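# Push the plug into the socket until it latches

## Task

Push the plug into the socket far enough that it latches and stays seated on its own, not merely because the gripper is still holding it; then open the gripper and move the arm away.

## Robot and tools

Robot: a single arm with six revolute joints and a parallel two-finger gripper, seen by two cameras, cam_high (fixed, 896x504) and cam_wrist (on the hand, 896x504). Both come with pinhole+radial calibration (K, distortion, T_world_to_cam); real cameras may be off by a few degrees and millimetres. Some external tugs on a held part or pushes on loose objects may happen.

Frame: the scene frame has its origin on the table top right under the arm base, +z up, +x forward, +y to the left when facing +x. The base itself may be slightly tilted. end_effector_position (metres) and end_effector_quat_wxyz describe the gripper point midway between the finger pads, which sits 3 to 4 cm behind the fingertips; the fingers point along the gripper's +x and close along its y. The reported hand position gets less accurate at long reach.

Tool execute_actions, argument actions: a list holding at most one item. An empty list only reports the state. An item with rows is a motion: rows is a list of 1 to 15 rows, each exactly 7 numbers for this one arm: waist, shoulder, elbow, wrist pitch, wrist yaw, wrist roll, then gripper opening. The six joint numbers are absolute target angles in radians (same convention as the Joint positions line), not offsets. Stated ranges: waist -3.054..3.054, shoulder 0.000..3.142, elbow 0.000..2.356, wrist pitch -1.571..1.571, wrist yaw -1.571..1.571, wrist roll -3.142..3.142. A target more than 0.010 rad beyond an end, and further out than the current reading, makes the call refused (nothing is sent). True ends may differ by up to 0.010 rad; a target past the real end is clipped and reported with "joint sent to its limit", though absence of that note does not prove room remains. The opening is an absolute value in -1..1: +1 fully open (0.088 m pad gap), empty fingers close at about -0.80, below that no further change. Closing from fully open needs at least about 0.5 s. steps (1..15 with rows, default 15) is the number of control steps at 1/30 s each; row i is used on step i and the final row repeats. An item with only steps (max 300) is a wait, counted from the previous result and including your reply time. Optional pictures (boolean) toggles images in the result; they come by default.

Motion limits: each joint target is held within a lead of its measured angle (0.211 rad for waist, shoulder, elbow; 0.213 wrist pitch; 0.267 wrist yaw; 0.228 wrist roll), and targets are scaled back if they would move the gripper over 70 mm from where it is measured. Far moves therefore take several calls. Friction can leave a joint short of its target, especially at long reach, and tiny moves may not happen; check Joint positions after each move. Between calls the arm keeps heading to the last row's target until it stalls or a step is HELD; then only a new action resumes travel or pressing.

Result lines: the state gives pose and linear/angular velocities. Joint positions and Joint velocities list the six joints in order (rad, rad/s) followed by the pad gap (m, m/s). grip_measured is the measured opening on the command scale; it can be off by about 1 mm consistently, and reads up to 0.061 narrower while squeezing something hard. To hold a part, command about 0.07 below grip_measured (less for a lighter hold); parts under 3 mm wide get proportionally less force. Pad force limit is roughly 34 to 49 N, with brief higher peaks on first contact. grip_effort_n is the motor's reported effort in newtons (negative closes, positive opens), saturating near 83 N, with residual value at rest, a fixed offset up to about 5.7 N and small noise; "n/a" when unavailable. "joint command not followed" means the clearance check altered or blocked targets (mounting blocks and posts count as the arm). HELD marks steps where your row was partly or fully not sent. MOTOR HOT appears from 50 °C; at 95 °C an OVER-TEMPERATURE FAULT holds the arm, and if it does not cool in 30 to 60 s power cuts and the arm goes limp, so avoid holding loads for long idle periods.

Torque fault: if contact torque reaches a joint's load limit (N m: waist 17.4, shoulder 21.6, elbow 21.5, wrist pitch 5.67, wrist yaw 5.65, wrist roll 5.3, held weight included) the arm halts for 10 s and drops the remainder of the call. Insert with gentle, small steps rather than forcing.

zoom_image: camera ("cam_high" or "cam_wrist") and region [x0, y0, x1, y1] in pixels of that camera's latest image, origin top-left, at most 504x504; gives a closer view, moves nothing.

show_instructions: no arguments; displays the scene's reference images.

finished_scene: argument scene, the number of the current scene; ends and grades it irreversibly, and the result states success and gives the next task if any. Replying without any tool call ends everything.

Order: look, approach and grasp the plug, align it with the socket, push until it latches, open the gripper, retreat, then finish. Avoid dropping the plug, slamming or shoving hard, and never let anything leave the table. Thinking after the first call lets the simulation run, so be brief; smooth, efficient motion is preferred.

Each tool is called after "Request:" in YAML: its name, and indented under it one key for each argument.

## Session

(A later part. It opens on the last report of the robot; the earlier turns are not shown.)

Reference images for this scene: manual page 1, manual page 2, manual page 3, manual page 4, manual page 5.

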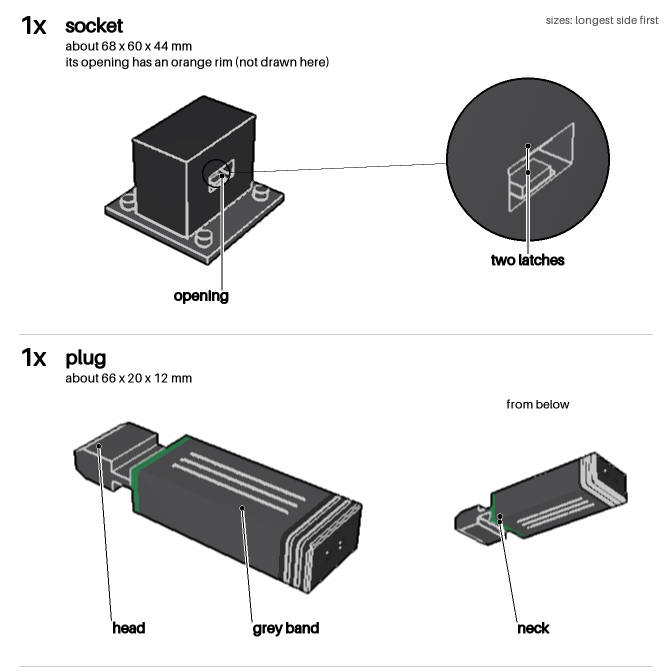

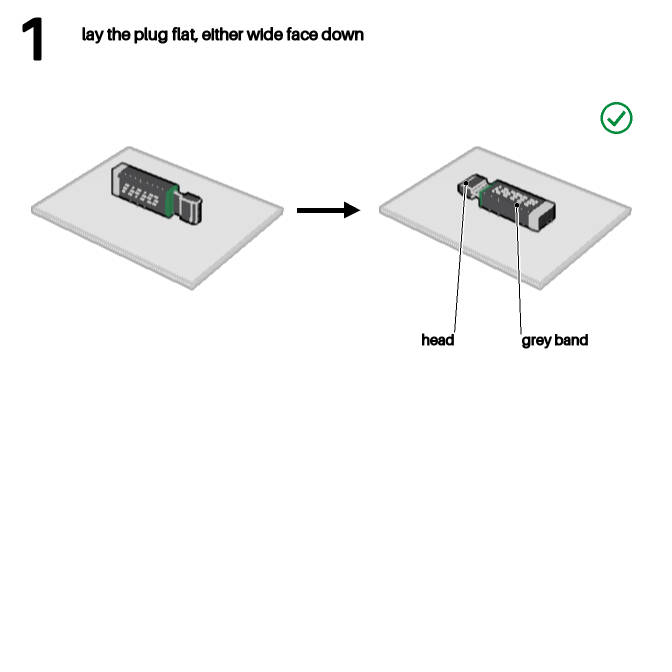

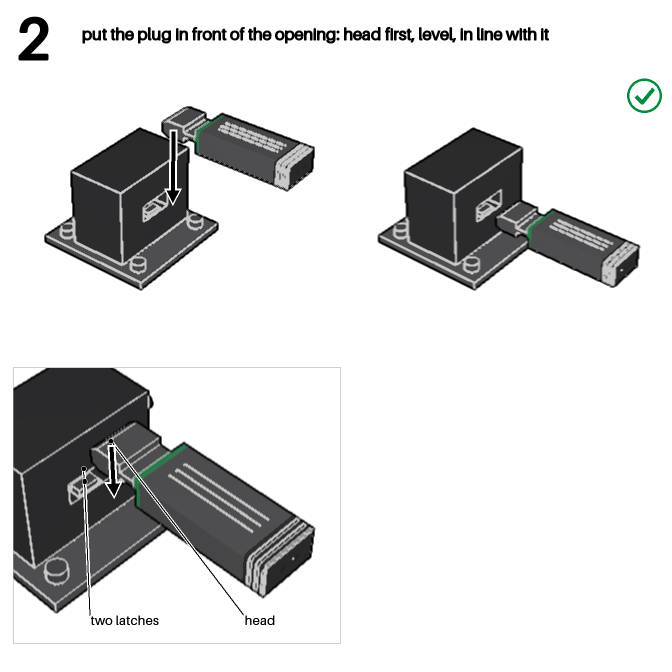

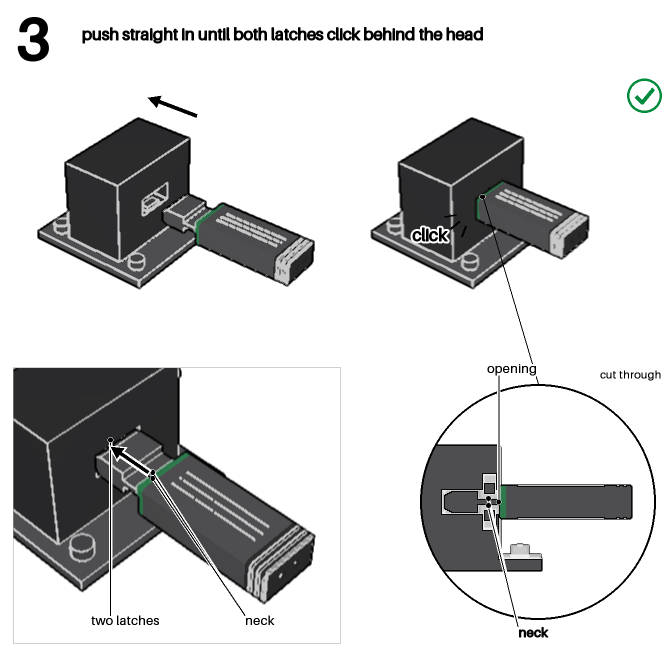

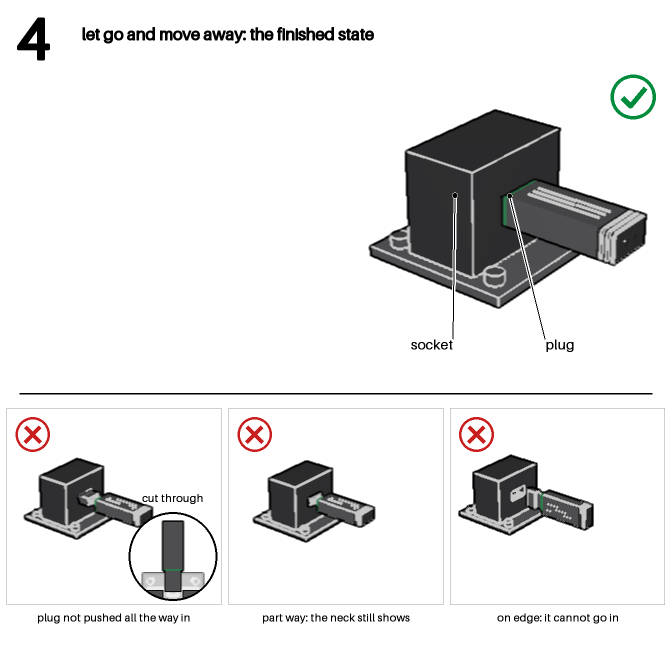

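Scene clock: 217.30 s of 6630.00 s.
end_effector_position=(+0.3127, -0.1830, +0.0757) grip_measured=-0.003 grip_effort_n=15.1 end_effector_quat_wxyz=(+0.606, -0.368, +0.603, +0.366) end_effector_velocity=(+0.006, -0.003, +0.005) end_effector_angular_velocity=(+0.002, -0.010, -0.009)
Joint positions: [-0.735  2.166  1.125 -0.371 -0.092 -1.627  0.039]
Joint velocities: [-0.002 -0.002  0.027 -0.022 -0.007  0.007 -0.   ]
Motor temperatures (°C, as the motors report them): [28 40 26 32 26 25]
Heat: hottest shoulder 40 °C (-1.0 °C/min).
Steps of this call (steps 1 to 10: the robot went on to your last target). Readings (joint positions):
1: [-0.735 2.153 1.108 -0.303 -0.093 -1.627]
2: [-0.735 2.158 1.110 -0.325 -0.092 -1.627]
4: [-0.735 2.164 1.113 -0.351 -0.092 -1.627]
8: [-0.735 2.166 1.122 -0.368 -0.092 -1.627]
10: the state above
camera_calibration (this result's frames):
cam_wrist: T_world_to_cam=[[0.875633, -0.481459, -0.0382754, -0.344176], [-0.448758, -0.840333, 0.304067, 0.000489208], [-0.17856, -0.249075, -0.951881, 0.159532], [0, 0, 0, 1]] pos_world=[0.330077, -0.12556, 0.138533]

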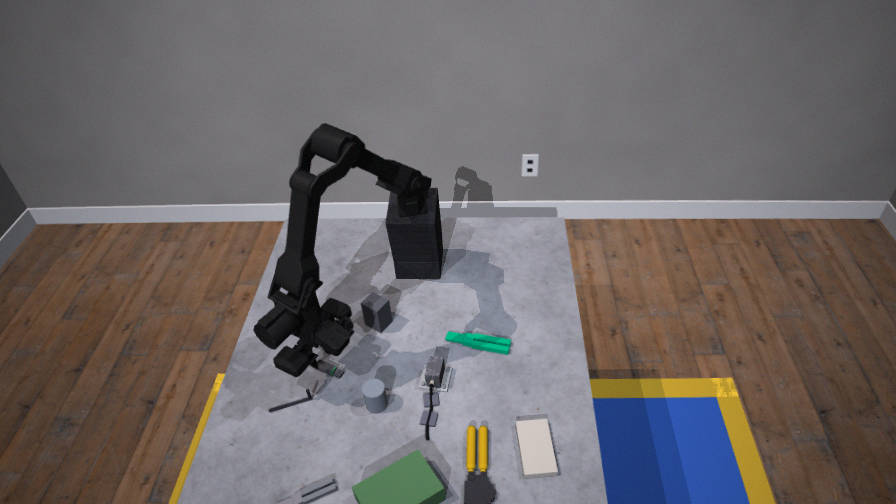

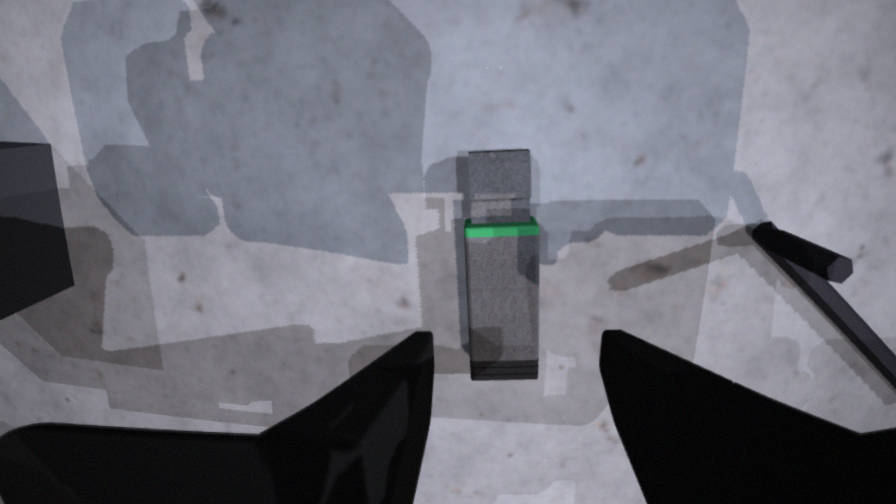

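Request:
execute_actions:
  actions:
    - {"rows":[[-0.735,2.192,1.134,-0.368,-0.09,-1.632,0],[-0.734,2.203,1.136,-0.358,-0.09,-1.634,0],[-0.733,2.214,1.138,-0.348,-0.09,-1.636,0],[-0.732,2.225,1.140,-0.338,-0.09,-1.638,0],[-0.731,2.236,1.142,-0.328,-0.09,-1.64,0],[-0.730,2.247,1.144,-0.318,-0.09,-1.64,0],[-0.729,2.257,1.146,-0.309,-0.09,-1.64,0],[-0.728,2.266,1.148,-0.301,-0.09,-1.64,0],[-0.727,2.274,1.149,-0.294,-0.09,-1.64,0],[-0.726,2.281,1.150,-0.288,-0.09,-1.64,0],[-0.725,2.286,1.151,-0.284,-0.09,-1.64,0],[-0.724,2.290,1.152,-0.281,-0.09,-1.64,0]],"steps":15}
  pictures: false

Request:
execute_actions:
  actions:
    - {"steps":8}

Scene clock: 231.43 s of 6630.00 s.
end_effector_position=(+0.3120, -0.1831, +0.0446) grip_measured=-0.003 grip_effort_n=15.1 end_effector_quat_wxyz=(+0.602, -0.372, +0.601, +0.372) end_effector_velocity=(-0.010, +0.004, -0.012) end_effector_angular_velocity=(+0.003, +0.047, +0.011)
Joint positions: [-0.728  2.268  1.141 -0.289 -0.091 -1.637  0.039]
Joint velocities: [ 0.007  0.037  0.002 -0.007  0.022 -0.007 -0.   ]
Motor temperatures (°C, as the motors report them): [28 40 27 31 26 25]
Heat: hottest shoulder 40 °C (+1.0 °C/min).
Steps of this call (steps 1 to 30: the robot went on to your last target; steps 31 to 90: nothing new was sent; then 10.63 s passed at rest; steps 91 to 105: all 15 steps of this action). Readings (joint positions):
91: [-0.735 2.167 1.126 -0.375 -0.092 -1.628]
92: [-0.735 2.169 1.126 -0.373 -0.092 -1.629]
94: [-0.735 2.181 1.130 -0.359 -0.092 -1.631]
98: [-0.734 2.221 1.137 -0.325 -0.092 -1.636]
105: the state above

Scene clock: 231.70 s of 6630.00 s.
end_effector_position=(+0.3140, -0.1841, +0.0444) grip_measured=-0.003 grip_effort_n=15.1 end_effector_quat_wxyz=(+0.603, -0.374, +0.599, +0.371) end_effector_velocity=(-0.004, +0.000, -0.001) end_effector_angular_velocity=(+0.011, +0.007, -0.001)
Joint positions: [-0.728  2.27   1.145 -0.284 -0.091 -1.637  0.039]
Joint velocities: [-0.007  0.002 -0.002 -0.007 -0.007 -0.007 -0.   ]
Motor temperatures (°C, as the motors report them): [28 40 27 31 26 25]
Heat: hottest shoulder 40 °C (+1.0 °C/min).
Steps of this call (steps 1 to 8: the robot went on to your last target). Readings (joint positions):
1: [-0.728 2.268 1.141 -0.288 -0.091 -1.637]
2: [-0.728 2.268 1.142 -0.285 -0.091 -1.637]
4: [-0.728 2.269 1.144 -0.284 -0.091 -1.637]
8: the state above
camera_calibration (this result's frames):
cam_wrist: T_world_to_cam=[[0.883889, -0.466293, -0.0362018, -0.346917], [-0.434691, -0.84761, 0.304303, 0.00384756], [-0.17258, -0.253234, -0.951887, 0.127037], [0, 0, 0, 1]] pos_world=[0.330233, -0.126334, 0.107195]

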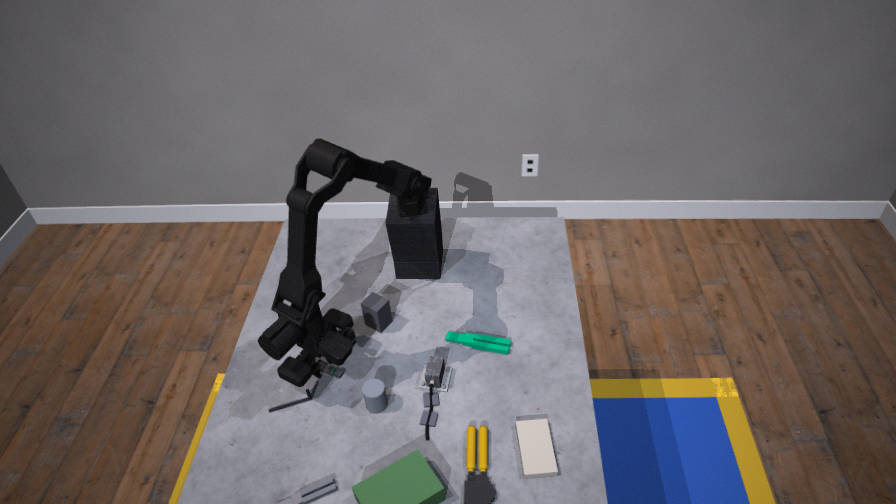

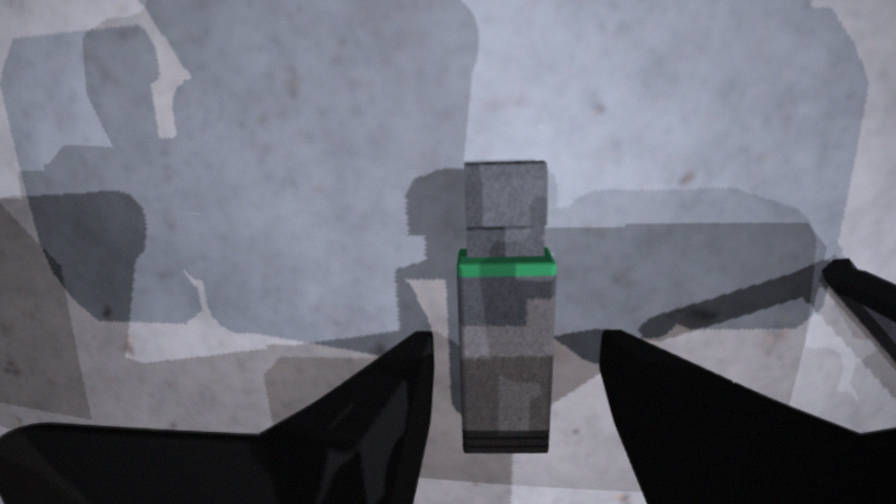

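Request:
execute_actions:
  actions:
    - {"rows":[[-0.722,2.290,1.142,-0.279,-0.09,-1.632,-0.05],[-0.720,2.291,1.136,-0.277,-0.09,-1.630,-0.1],[-0.718,2.291,1.131,-0.275,-0.09,-1.628,-0.15],[-0.716,2.292,1.127,-0.274,-0.09,-1.626,-0.2],[-0.715,2.292,1.125,-0.273,-0.09,-1.625,-0.2]],"steps":15}

Scene clock: 238.97 s of 6630.00 s.
end_effector_position=(+0.3154, -0.1822, +0.0434) grip_measured=-0.195 grip_effort_n=-17.0 end_effector_quat_wxyz=(+0.604, -0.375, +0.599, +0.368) end_effector_velocity=(-0.001, +0.001, -0.000) end_effector_angular_velocity=(+0.005, -0.006, +0.005)
Joint positions: [-0.721  2.27   1.14  -0.272 -0.09  -1.628  0.029]
Joint velocities: [-0.002 -0.002 -0.007  0.007 -0.007 -0.007 -0.001]
Motor temperatures (°C, as the motors report them): [28 40 27 31 26 25]
Heat: hottest shoulder 40 °C (+1.0 °C/min).
Steps of this call (steps 1 to 15: the robot went on to your last target; steps 16 to 90: nothing new was sent; then 3.77 s passed at rest; steps 91 to 105: all 15 steps of this action). Readings (joint positions):
91: [-0.728 2.270 1.145 -0.283 -0.091 -1.637]
92: [-0.727 2.270 1.145 -0.282 -0.091 -1.637]
94: [-0.725 2.270 1.144 -0.279 -0.091 -1.634]
98: [-0.721 2.270 1.141 -0.274 -0.090 -1.629]
105: the state above
camera_calibration (this result's frames):
cam_wrist: T_world_to_cam=[[0.882995, -0.468375, -0.0307483, -0.347586], [-0.438039, -0.845798, 0.304547, 0.0078016], [-0.168649, -0.255444, -0.952001, 0.125152], [0, 0, 0, 1]] pos_world=[0.331441, -0.124233, 0.106081]

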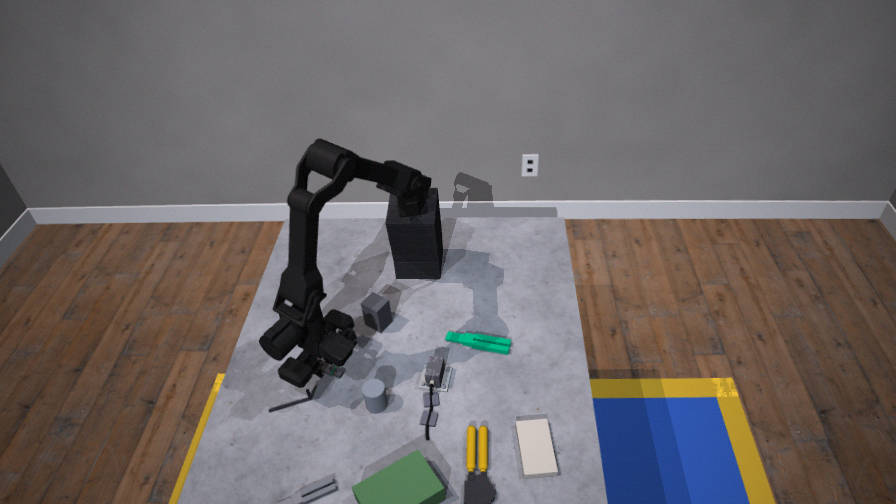

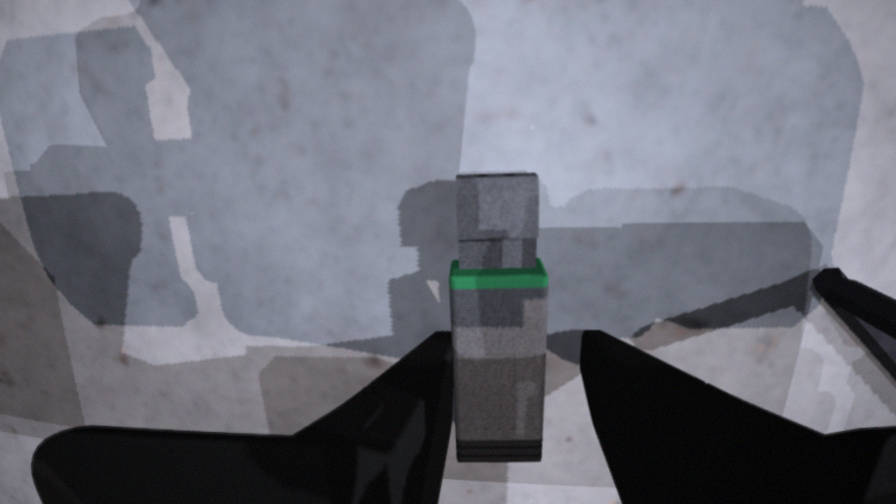

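Request:
execute_actions:
  actions:
    - {"rows":[[-0.715,2.288,1.122,-0.277,-0.09,-1.625,-0.2],[-0.714,2.288,1.119,-0.279,-0.09,-1.625,-0.2],[-0.713,2.288,1.116,-0.280,-0.09,-1.625,-0.2]],"steps":12}

Scene clock: 242.43 s of 6630.00 s.
end_effector_position=(+0.3136, -0.1808, +0.0427) grip_measured=-0.197 grip_effort_n=-16.5 end_effector_quat_wxyz=(+0.603, -0.374, +0.599, +0.370) end_effector_velocity=(-0.003, -0.001, +0.001) end_effector_angular_velocity=(-0.003, +0.010, +0.004)
Joint positions: [-0.72   2.27   1.135 -0.272 -0.09  -1.628  0.029]
Joint velocities: [-0.002 -0.002 -0.002 -0.007  0.007 -0.007 -0.   ]
Motor temperatures (°C, as the motors report them): [28 39 27 31 26 25]
Heat: hottest shoulder 39 °C (+0.0 °C/min).
Steps of this call (steps 1 to 15: the robot went on to your last target; steps 16 to 90: nothing new was sent; then 0.07 s passed at rest; steps 91 to 102: all 12 steps of this action). Readings (joint positions):
91: [-0.720 2.270 1.140 -0.272 -0.090 -1.628]
92: [-0.720 2.270 1.139 -0.272 -0.090 -1.628]
94: [-0.720 2.270 1.136 -0.272 -0.090 -1.628]
98: [-0.720 2.270 1.135 -0.272 -0.090 -1.628]
102: the state above
camera_calibration (this result's frames):
cam_wrist: T_world_to_cam=[[0.88299, -0.468026, -0.035789, -0.345162], [-0.436417, -0.846643, 0.304525, 0.00774359], [-0.172826, -0.253274, -0.951832, 0.126268], [0, 0, 0, 1]] pos_world=[0.329976, -0.123008, 0.105475]

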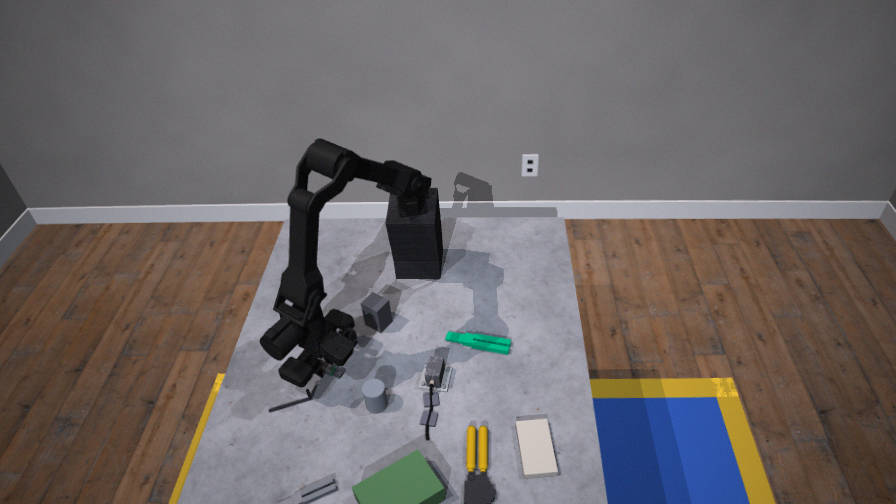

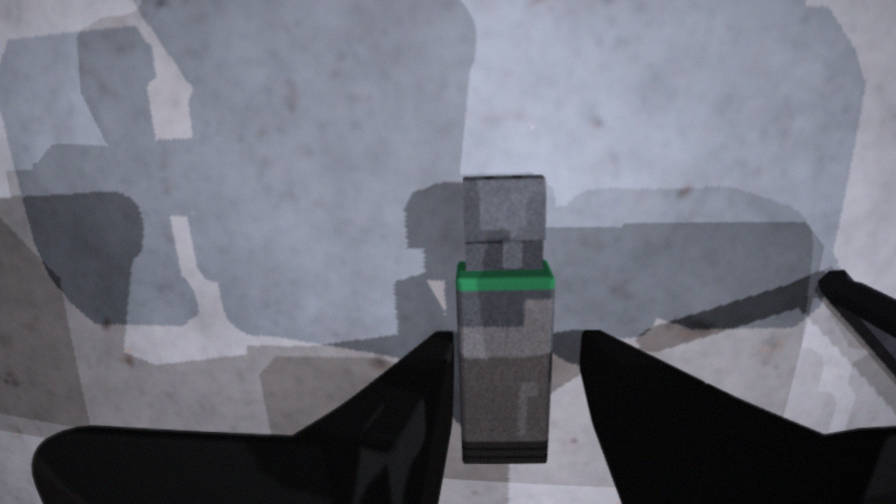

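Request:
execute_actions:
  actions:
    - {"rows":[[-0.714,2.270,1.122,-0.282,-0.09,-1.625,-0.2],[-0.714,2.260,1.122,-0.284,-0.09,-1.625,-0.2],[-0.714,2.254,1.122,-0.285,-0.09,-1.625,-0.2]],"steps":12}

Scene clock: 244.87 s of 6630.00 s.
end_effector_position=(+0.3126, -0.1794, +0.0440) grip_measured=-0.197 grip_effort_n=-16.0 end_effector_quat_wxyz=(+0.602, -0.372, +0.600, +0.372) end_effector_velocity=(+0.001, +0.003, +0.002) end_effector_angular_velocity=(+0.020, -0.009, +0.005)
Joint positions: [-0.718  2.265  1.133 -0.282 -0.09  -1.628  0.029]
Joint velocities: [-0.002 -0.007 -0.002 -0.007 -0.022 -0.007 -0.   ]
Motor temperatures (°C, as the motors report them): [28 40 27 31 26 25]
Heat: hottest shoulder 40 °C (+1.0 °C/min).
Steps of this call (steps 1 to 15: the robot went on to your last target; steps 16 to 61: nothing new was sent; steps 62 to 73: all 12 steps of this action). Readings (joint positions):
62: [-0.720 2.270 1.135 -0.272 -0.090 -1.628]
63: [-0.720 2.270 1.135 -0.273 -0.090 -1.628]
65: [-0.719 2.267 1.135 -0.279 -0.090 -1.628]
69: [-0.719 2.266 1.134 -0.281 -0.090 -1.628]
73: the state above
camera_calibration (this result's frames):
cam_wrist: T_world_to_cam=[[0.883209, -0.467063, -0.0423645, -0.343121], [-0.433919, -0.848109, 0.304016, 0.00705695], [-0.177924, -0.250126, -0.951725, 0.129844], [0, 0, 0, 1]] pos_world=[0.329212, -0.121796, 0.106895]

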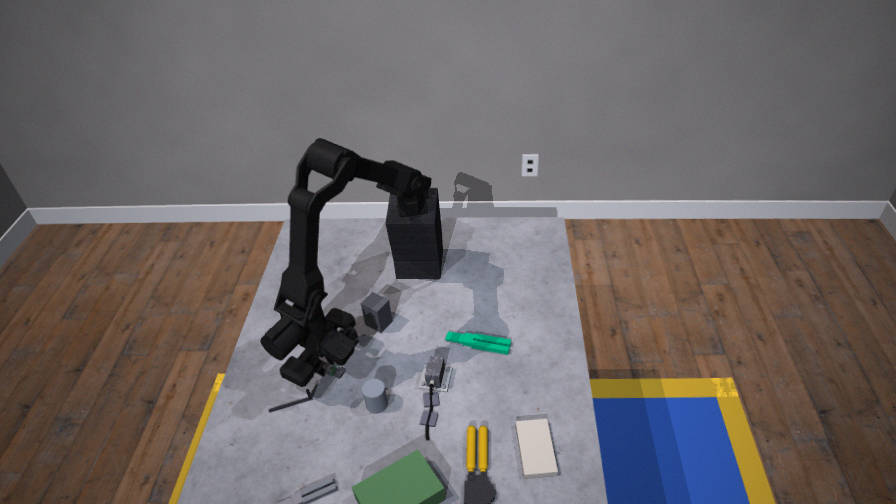

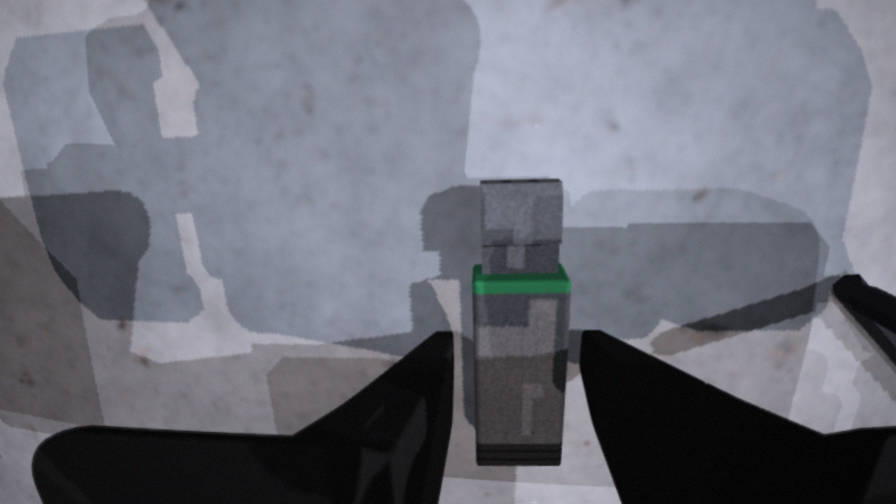

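Request:
execute_actions:
  actions:
    - {"rows":[[-0.716,2.262,1.130,-0.284,-0.09,-1.627,-0.25],[-0.716,2.262,1.130,-0.284,-0.09,-1.627,-0.30],[-0.716,2.262,1.130,-0.284,-0.09,-1.627,-0.34],[-0.716,2.262,1.130,-0.284,-0.09,-1.627,-0.38],[-0.716,2.262,1.130,-0.284,-0.09,-1.627,-0.41],[-0.716,2.262,1.130,-0.284,-0.09,-1.627,-0.44],[-0.716,2.262,1.130,-0.284,-0.09,-1.627,-0.47],[-0.716,2.262,1.130,-0.284,-0.09,-1.627,-0.50],[-0.716,2.262,1.130,-0.284,-0.09,-1.627,-0.53],[-0.716,2.262,1.130,-0.284,-0.09,-1.627,-0.55]],"steps":15}

Scene clock: 248.93 s of 6630.00 s.
end_effector_position=(+0.3124, -0.1793, +0.0440) grip_measured=-0.450 grip_effort_n=-83.5 end_effector_quat_wxyz=(+0.602, -0.372, +0.601, +0.373) end_effector_velocity=(-0.005, +0.000, -0.000) end_effector_angular_velocity=(-0.001, +0.014, +0.004)
Joint positions: [-0.718  2.265  1.133 -0.283 -0.09  -1.628  0.017]
Joint velocities: [-0.002 -0.002 -0.007 -0.007  0.007 -0.007 -0.   ]
Motor temperatures (°C, as the motors report them): [28 41 27 31 26 25]
Heat: hottest shoulder 41 °C (+2.0 °C/min).
Steps of this call (steps 1 to 15: the robot went on to your last target; steps 16 to 90: nothing new was sent; then 0.57 s passed at rest; steps 91 to 105: all 15 steps of this action). Readings (joint positions):
91: [-0.718 2.265 1.133 -0.282 -0.090 -1.628]
92: [-0.718 2.265 1.133 -0.282 -0.090 -1.628]
94: [-0.718 2.265 1.133 -0.282 -0.090 -1.628]
98: [-0.718 2.265 1.133 -0.282 -0.090 -1.628]
105: the state above
camera_calibration (this result's frames):
cam_wrist: T_world_to_cam=[[0.883119, -0.467127, -0.0435029, -0.342805], [-0.433703, -0.848238, 0.303966, 0.00697941], [-0.178891, -0.249571, -0.951689, 0.130237], [0, 0, 0, 1]] pos_world=[0.329063, -0.12171, 0.106911]

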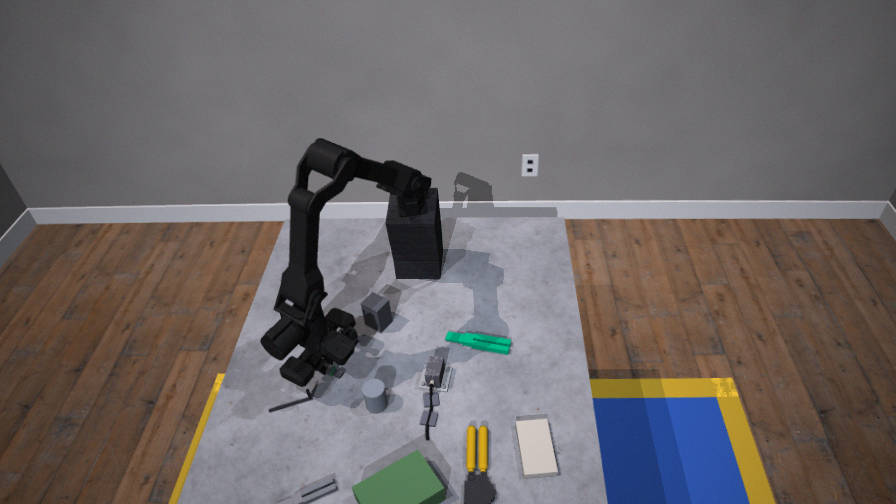

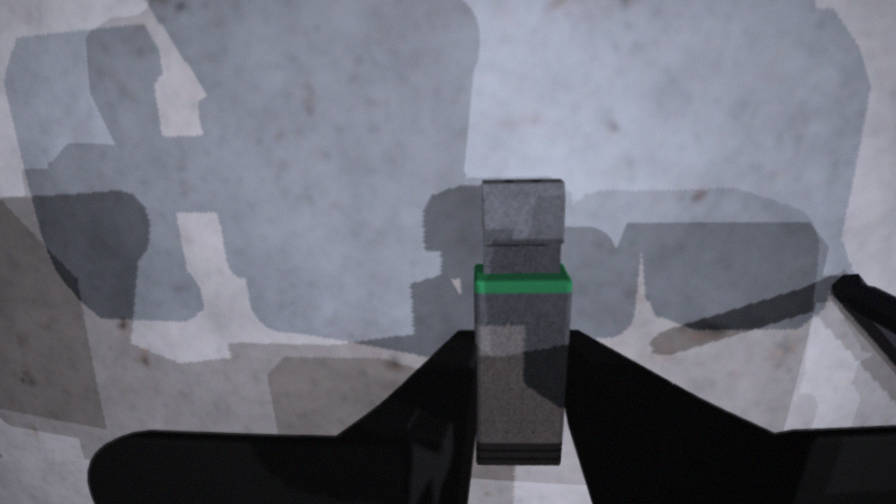

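Request:
execute_actions:
  actions:
    - {"rows":[[-0.718,2.245,1.133,-0.293,-0.09,-1.627,-0.55],[-0.720,2.235,1.133,-0.303,-0.09,-1.627,-0.55],[-0.722,2.220,1.134,-0.318,-0.09,-1.627,-0.55],[-0.724,2.200,1.134,-0.338,-0.09,-1.627,-0.55],[-0.726,2.178,1.134,-0.360,-0.09,-1.627,-0.55],[-0.728,2.154,1.134,-0.384,-0.09,-1.627,-0.55],[-0.730,2.130,1.134,-0.408,-0.09,-1.627,-0.55],[-0.730,2.106,1.132,-0.430,-0.09,-1.627,-0.55],[-0.728,2.082,1.128,-0.450,-0.09,-1.625,-0.55],[-0.722,2.058,1.124,-0.470,-0.089,-1.622,-0.55],[-0.712,2.035,1.118,-0.487,-0.088,-1.618,-0.55],[-0.698,2.013,1.112,-0.503,-0.086,-1.612,-0.55],[-0.680,1.993,1.105,-0.516,-0.084,-1.605,-0.55],[-0.658,1.975,1.097,-0.526,-0.081,-1.597,-0.55],[-0.632,1.960,1.088,-0.532,-0.077,-1.587,-0.55]],"steps":15}
  pictures: false

Request:
execute_actions:
  actions:
    - {"rows":[[-0.600,1.948,1.077,-0.532,-0.072,-1.576,-0.55],[-0.566,1.938,1.066,-0.530,-0.066,-1.564,-0.55],[-0.530,1.929,1.055,-0.527,-0.060,-1.551,-0.55],[-0.494,1.921,1.044,-0.523,-0.054,-1.538,-0.55],[-0.458,1.913,1.032,-0.518,-0.047,-1.525,-0.55],[-0.422,1.906,1.020,-0.513,-0.041,-1.512,-0.55],[-0.386,1.899,1.008,-0.507,-0.034,-1.499,-0.55],[-0.352,1.893,0.997,-0.501,-0.028,-1.486,-0.55],[-0.320,1.888,0.986,-0.495,-0.022,-1.474,-0.55],[-0.292,1.884,0.976,-0.488,-0.017,-1.463,-0.55],[-0.268,1.882,0.968,-0.481,-0.012,-1.454,-0.55],[-0.248,1.884,0.961,-0.472,-0.008,-1.446,-0.55],[-0.232,1.892,0.956,-0.460,-0.005,-1.439,-0.55],[-0.220,1.905,0.952,-0.445,-0.002,-1.434,-0.55],[-0.213,1.922,0.949,-0.427,-0.001,-1.430,-0.55]],"steps":15}
  pictures: false

Request:
execute_actions:
  actions:
    - {"rows":[[-0.211,1.940,0.946,-0.408,-0.001,-1.43,-0.55],[-0.211,1.958,0.944,-0.390,-0.001,-1.43,-0.55],[-0.211,1.976,0.942,-0.372,-0.001,-1.43,-0.55],[-0.211,1.994,0.941,-0.354,-0.001,-1.43,-0.55],[-0.211,2.011,0.940,-0.337,-0.001,-1.43,-0.55],[-0.211,2.027,0.939,-0.321,-0.001,-1.43,-0.55],[-0.211,2.042,0.938,-0.306,-0.001,-1.43,-0.55],[-0.211,2.055,0.937,-0.293,-0.001,-1.43,-0.55],[-0.211,2.066,0.936,-0.283,-0.001,-1.43,-0.55],[-0.211,2.074,0.936,-0.276,-0.001,-1.43,-0.55],[-0.211,2.080,0.936,-0.271,-0.001,-1.43,-0.55]],"steps":15}
  pictures: false

Request:
execute_actions:
  actions:
    - {"steps":8}

Scene clock: 265.83 s of 6630.00 s.
end_effector_position=(+0.3233, -0.1681, +0.1229) grip_measured=-0.450 grip_effort_n=-83.5 end_effector_quat_wxyz=(+0.604, -0.381, +0.596, +0.367) end_effector_velocity=(+0.050, +0.180, +0.154) end_effector_angular_velocity=(-0.019, -0.036, +0.285)
Joint positions: [-0.693  2.015  1.122 -0.496 -0.083 -1.607  0.017]
Joint velocities: [ 0.486 -0.613 -0.173 -0.359  0.081  0.198  0.   ]
Motor temperatures (°C, as the motors report them): [28 43 27 30 26 25]
Heat: hottest shoulder 43 °C (+4.0 °C/min).
Steps of this call (steps 1 to 15: the robot went on to your last target; steps 16 to 90: nothing new was sent; then 13.40 s passed at rest; steps 91 to 105: all 15 steps of this action). Readings (joint positions):
91: [-0.718 2.264 1.133 -0.283 -0.090 -1.628]
92: [-0.718 2.262 1.133 -0.287 -0.090 -1.628]
94: [-0.718 2.250 1.133 -0.308 -0.090 -1.628]
98: [-0.723 2.183 1.133 -0.377 -0.090 -1.628]
105: the state above

Scene clock: 266.33 s of 6630.00 s.
end_effector_position=(+0.3311, -0.0163, +0.1264) grip_measured=-0.450 grip_effort_n=-83.5 end_effector_quat_wxyz=(+0.544, -0.454, +0.539, +0.455) end_effector_velocity=(+0.006, +0.148, -0.033) end_effector_angular_velocity=(-0.004, -0.159, +0.267)
Joint positions: [-0.247  1.901  0.975 -0.462 -0.014 -1.451  0.017]
Joint velocities: [ 0.471  0.002 -0.193  0.359  0.081  0.198 -0.   ]
Motor temperatures (°C, as the motors report them): [28 43 27 30 26 25]
Heat: hottest shoulder 43 °C (+4.0 °C/min).
Steps of this call (steps 1 to 15: all 15 steps of this action). Readings (joint positions):
1: [-0.674 1.996 1.115 -0.506 -0.079 -1.599]
2: [-0.650 1.980 1.106 -0.512 -0.076 -1.590]
4: [-0.588 1.955 1.087 -0.517 -0.067 -1.569]
8: [-0.443 1.924 1.041 -0.513 -0.047 -1.521]
15: the state above

Scene clock: 266.83 s of 6630.00 s.
end_effector_position=(+0.3252, -0.0069, +0.0756) grip_measured=-0.450 grip_effort_n=-83.5 end_effector_quat_wxyz=(+0.538, -0.457, +0.539, +0.460) end_effector_velocity=(+0.001, -0.002, -0.012) end_effector_angular_velocity=(-0.008, -0.007, +0.005)
Joint positions: [-0.215  2.06   0.944 -0.28  -0.003 -1.433  0.017]
Joint velocities: [-0.002  0.042 -0.002  0.051  0.007 -0.007 -0.   ]
Motor temperatures (°C, as the motors report them): [28 43 27 30 26 25]
Heat: hottest shoulder 43 °C (+4.0 °C/min).
Steps of this call (steps 1 to 15: all 15 steps of this action). Readings (joint positions):
1: [-0.233 1.904 0.969 -0.448 -0.011 -1.445]
2: [-0.224 1.910 0.965 -0.433 -0.010 -1.442]
4: [-0.216 1.933 0.962 -0.397 -0.007 -1.437]
8: [-0.215 1.998 0.953 -0.334 -0.004 -1.434]
15: the state above

Scene clock: 267.10 s of 6630.00 s.
end_effector_position=(+0.3262, -0.0068, +0.0751) grip_measured=-0.450 grip_effort_n=-83.5 end_effector_quat_wxyz=(+0.539, -0.458, +0.538, +0.459) end_effector_velocity=(+0.004, +0.002, +0.000) end_effector_angular_velocity=(+0.007, -0.022, +0.010)
Joint positions: [-0.214  2.062  0.944 -0.274 -0.003 -1.433  0.017]
Joint velocities: [ 0.002 -0.002 -0.002  0.022 -0.007 -0.007 -0.   ]
Motor temperatures (°C, as the motors report them): [28 43 27 30 26 25]
Heat: hottest shoulder 43 °C (+4.0 °C/min).
Steps of this call (steps 1 to 8: the robot went on to your last target). Readings (joint positions):
1: [-0.214 2.061 0.944 -0.278 -0.003 -1.433]
2: [-0.214 2.061 0.944 -0.276 -0.003 -1.433]
4: [-0.214 2.061 0.944 -0.274 -0.003 -1.433]
8: the state above
camera_calibration (this result's frames):
cam_wrist: T_world_to_cam=[[0.982247, -0.18266, -0.0427229, -0.303543], [-0.16131, -0.938699, 0.30467, 0.060329], [-0.0957551, -0.29237, -0.951499, 0.177864], [0, 0, 0, 1]] pos_world=[0.324917, 0.0531875, 0.137889]

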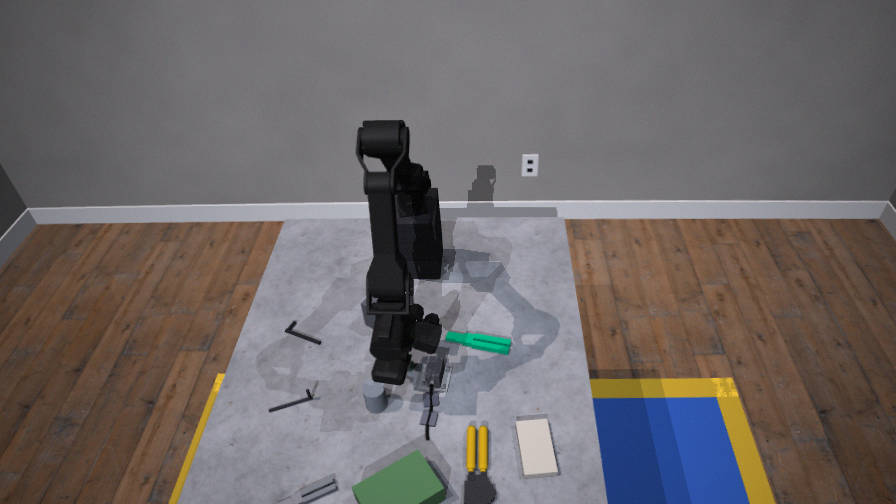

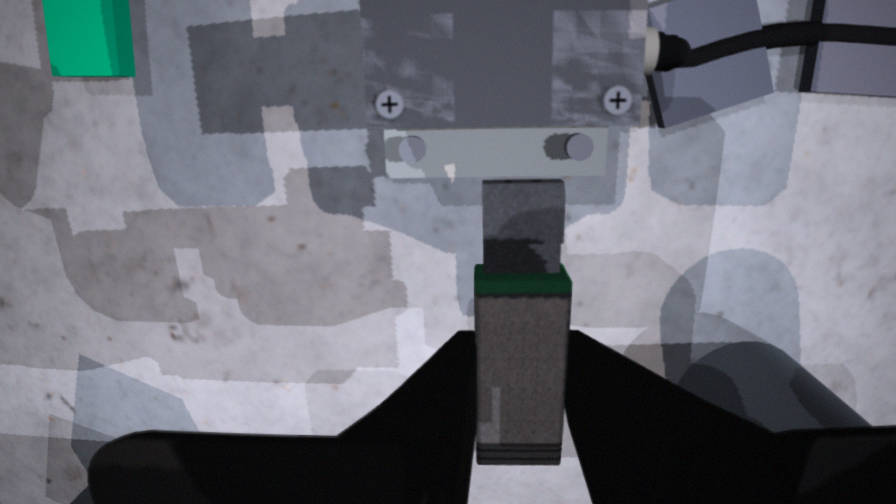

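Request:
zoom_image:
  camera: "cam_wrist"
  region: [340, 70, 680, 310]

Region (340, 70, 680, 310) of cam_wrist's 896x504 image, scaled by 1.482, with more detail than that image has; it fills the top 356 rows of this view, and the rest is white.

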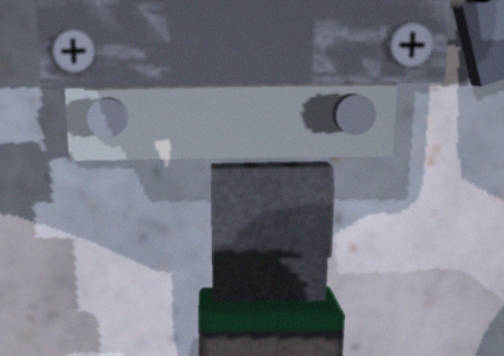

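Request:
execute_actions:
  actions:
    - {"rows":[[-0.210,2.084,0.934,-0.268,0,-1.430,-0.55],[-0.208,2.089,0.933,-0.262,0,-1.428,-0.55],[-0.205,2.095,0.932,-0.256,0.001,-1.426,-0.55],[-0.202,2.101,0.931,-0.250,0.001,-1.423,-0.55],[-0.199,2.107,0.930,-0.243,0.002,-1.421,-0.55],[-0.196,2.112,0.930,-0.237,0.002,-1.418,-0.55],[-0.193,2.117,0.930,-0.232,0.003,-1.416,-0.55],[-0.190,2.121,0.930,-0.227,0.003,-1.413,-0.55],[-0.187,2.124,0.930,-0.223,0.003,-1.411,-0.55],[-0.185,2.126,0.930,-0.220,0.003,-1.409,-0.55],[-0.183,2.127,0.930,-0.218,0.003,-1.408,-0.55]],"steps":15}
  pictures: false

Request:
execute_actions:
  actions:
    - {"steps":8}

Request:
zoom_image:
  camera: "cam_wrist"
  region: [340, 100, 720, 320]

Scene clock: 284.07 s of 6630.00 s.
end_effector_position=(+0.3239, +0.0025, +0.0610) grip_measured=-0.450 grip_effort_n=-83.5 end_effector_quat_wxyz=(+0.537, -0.459, +0.536, +0.461) end_effector_velocity=(+0.001, +0.005, -0.002) end_effector_angular_velocity=(+0.010, -0.012, +0.005)
Joint positions: [-0.186  2.109  0.939 -0.223  0.    -1.412  0.017]
Joint velocities: [ 0.012  0.002 -0.007  0.022 -0.007  0.007 -0.   ]
Motor temperatures (°C, as the motors report them): [28 41 27 30 26 25]
Heat: hottest shoulder 41 °C (+1.0 °C/min).
Steps of this call (steps 1 to 15: the robot went on to your last target; steps 16 to 90: nothing new was sent; then 13.47 s passed at rest; steps 91 to 105: all 15 steps of this action). Readings (joint positions):
91: [-0.214 2.063 0.944 -0.272 -0.003 -1.433]
92: [-0.214 2.064 0.944 -0.270 -0.003 -1.432]
94: [-0.212 2.071 0.944 -0.262 -0.002 -1.430]
98: [-0.201 2.091 0.941 -0.242 -0.000 -1.422]
105: the state above

Scene clock: 284.33 s of 6630.00 s.
end_effector_position=(+0.3242, +0.0024, +0.0608) grip_measured=-0.450 grip_effort_n=-83.5 end_effector_quat_wxyz=(+0.538, -0.460, +0.536, +0.461) end_effector_velocity=(-0.005, +0.000, +0.000) end_effector_angular_velocity=(+0.007, +0.022, +0.005)
Joint positions: [-0.186  2.109  0.939 -0.22   0.001 -1.411  0.017]
Joint velocities: [-0.002 -0.002 -0.002 -0.022 -0.007 -0.007 -0.   ]
Motor temperatures (°C, as the motors report them): [28 41 27 30 26 25]
Heat: hottest shoulder 41 °C (+1.0 °C/min).
Steps of this call (steps 1 to 8: the robot went on to your last target). Readings (joint positions):
1: [-0.186 2.109 0.939 -0.222 0.000 -1.412]
2: [-0.186 2.109 0.939 -0.221 0.000 -1.411]
4: [-0.186 2.109 0.939 -0.221 0.001 -1.411]
8: the state above
camera_calibration (this result's frames):
cam_wrist: T_world_to_cam=[[0.983279, -0.177056, -0.0425777, -0.300885], [-0.156116, -0.939967, 0.303463, 0.0713893], [-0.0937515, -0.291742, -0.951891, 0.166122], [0, 0, 0, 1]] pos_world=[0.322574, 0.0622948, 0.123655]

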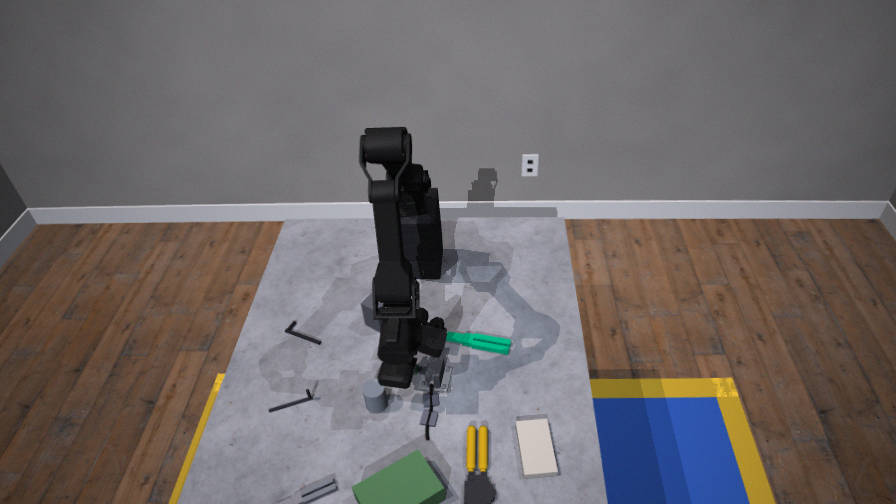

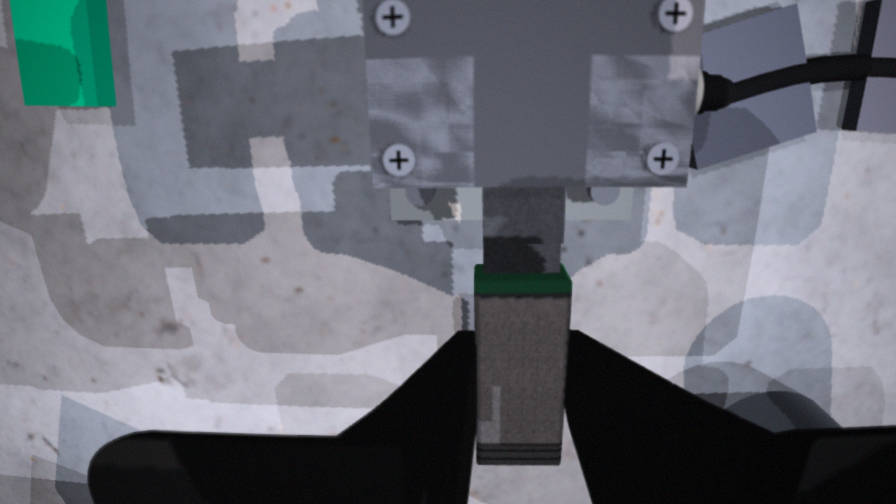

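Region (340, 100, 720, 320) of cam_wrist's 896x504 image, scaled by 1.326, with more detail than that image has; it fills the top 292 rows of this view, and the rest is white.

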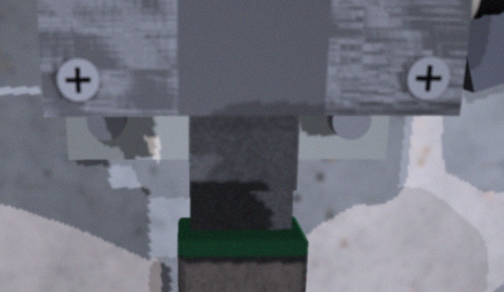

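Request:
execute_actions:
  actions:
    - {"rows":[[-0.181,2.128,0.929,-0.216,0.004,-1.406,-0.55],[-0.179,2.129,0.928,-0.215,0.004,-1.404,-0.55],[-0.177,2.130,0.928,-0.214,0.005,-1.402,-0.55],[-0.175,2.1305,0.928,-0.213,0.005,-1.400,-0.55],[-0.174,2.131,0.928,-0.212,0.005,-1.399,-0.55]],"steps":15}

Request:
zoom_image:
  camera: "cam_wrist"
  region: [340, 100, 720, 320]

Scene clock: 295.77 s of 6630.00 s.
end_effector_position=(+0.3241, +0.0053, +0.0597) grip_measured=-0.450 grip_effort_n=-83.5 end_effector_quat_wxyz=(+0.538, -0.460, +0.536, +0.460) end_effector_velocity=(+0.005, -0.002, +0.002) end_effector_angular_velocity=(-0.007, -0.017, -0.010)
Joint positions: [-0.177  2.113  0.938 -0.214  0.003 -1.402  0.017]
Joint velocities: [-0.002 -0.007  0.002  0.007  0.007  0.007  0.   ]
Motor temperatures (°C, as the motors report them): [28 40 27 30 26 25]
Heat: hottest shoulder 40 °C (+0.0 °C/min).
Steps of this call (steps 1 to 15: the robot went on to your last target; steps 16 to 90: nothing new was sent; then 7.93 s passed at rest; steps 91 to 105: all 15 steps of this action). Readings (joint positions):
91: [-0.186 2.109 0.939 -0.220 0.001 -1.410]
92: [-0.185 2.110 0.939 -0.219 0.002 -1.409]
94: [-0.183 2.110 0.938 -0.217 0.002 -1.407]
98: [-0.178 2.112 0.938 -0.215 0.002 -1.403]
105: the state above
camera_calibration (this result's frames):
cam_wrist: T_world_to_cam=[[0.983384, -0.176845, -0.0410153, -0.300503], [-0.156373, -0.939927, 0.303454, 0.0745033], [-0.0922155, -0.291998, -0.951963, 0.165422], [0, 0, 0, 1]] pos_world=[0.322415, 0.0651881, 0.122542]

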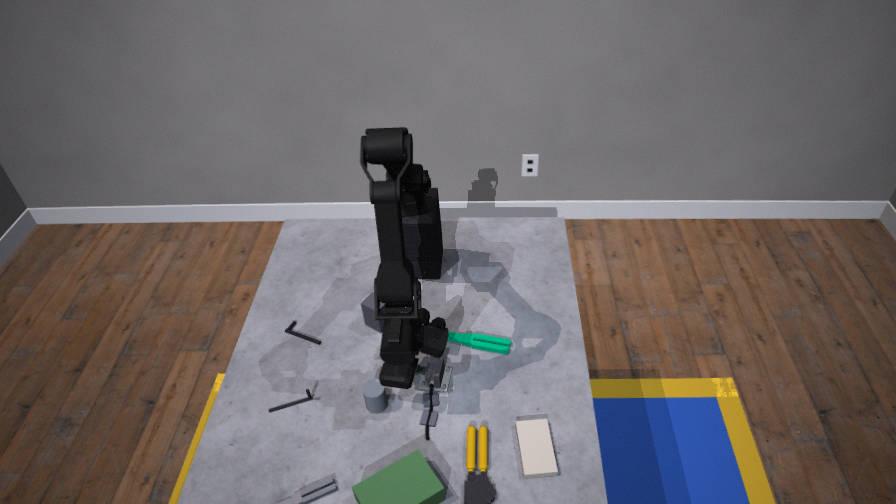

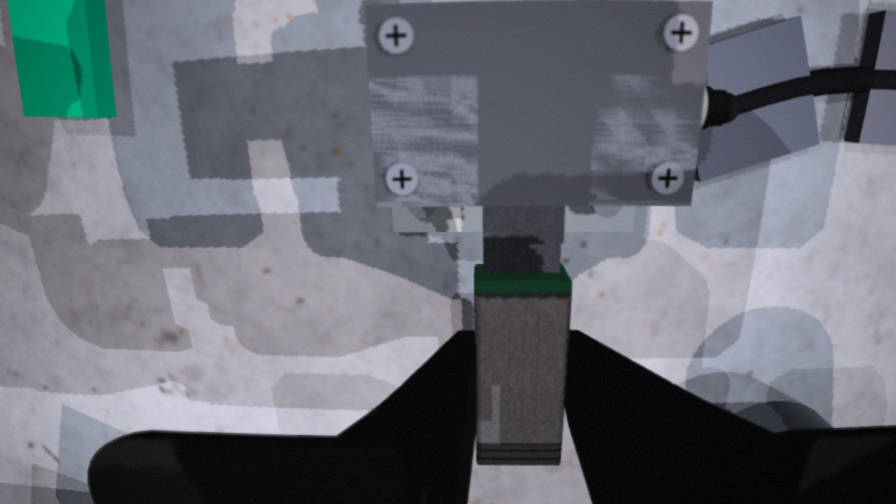

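Region (340, 100, 720, 320) of cam_wrist's 896x504 image, scaled by 1.326, with more detail than that image has; it fills the top 292 rows of this view, and the rest is white.

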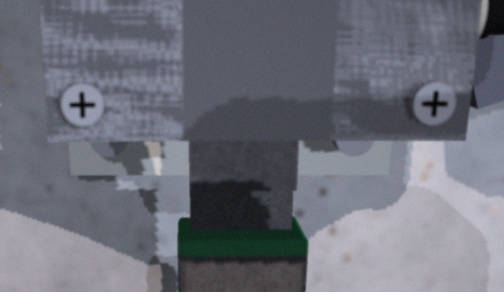

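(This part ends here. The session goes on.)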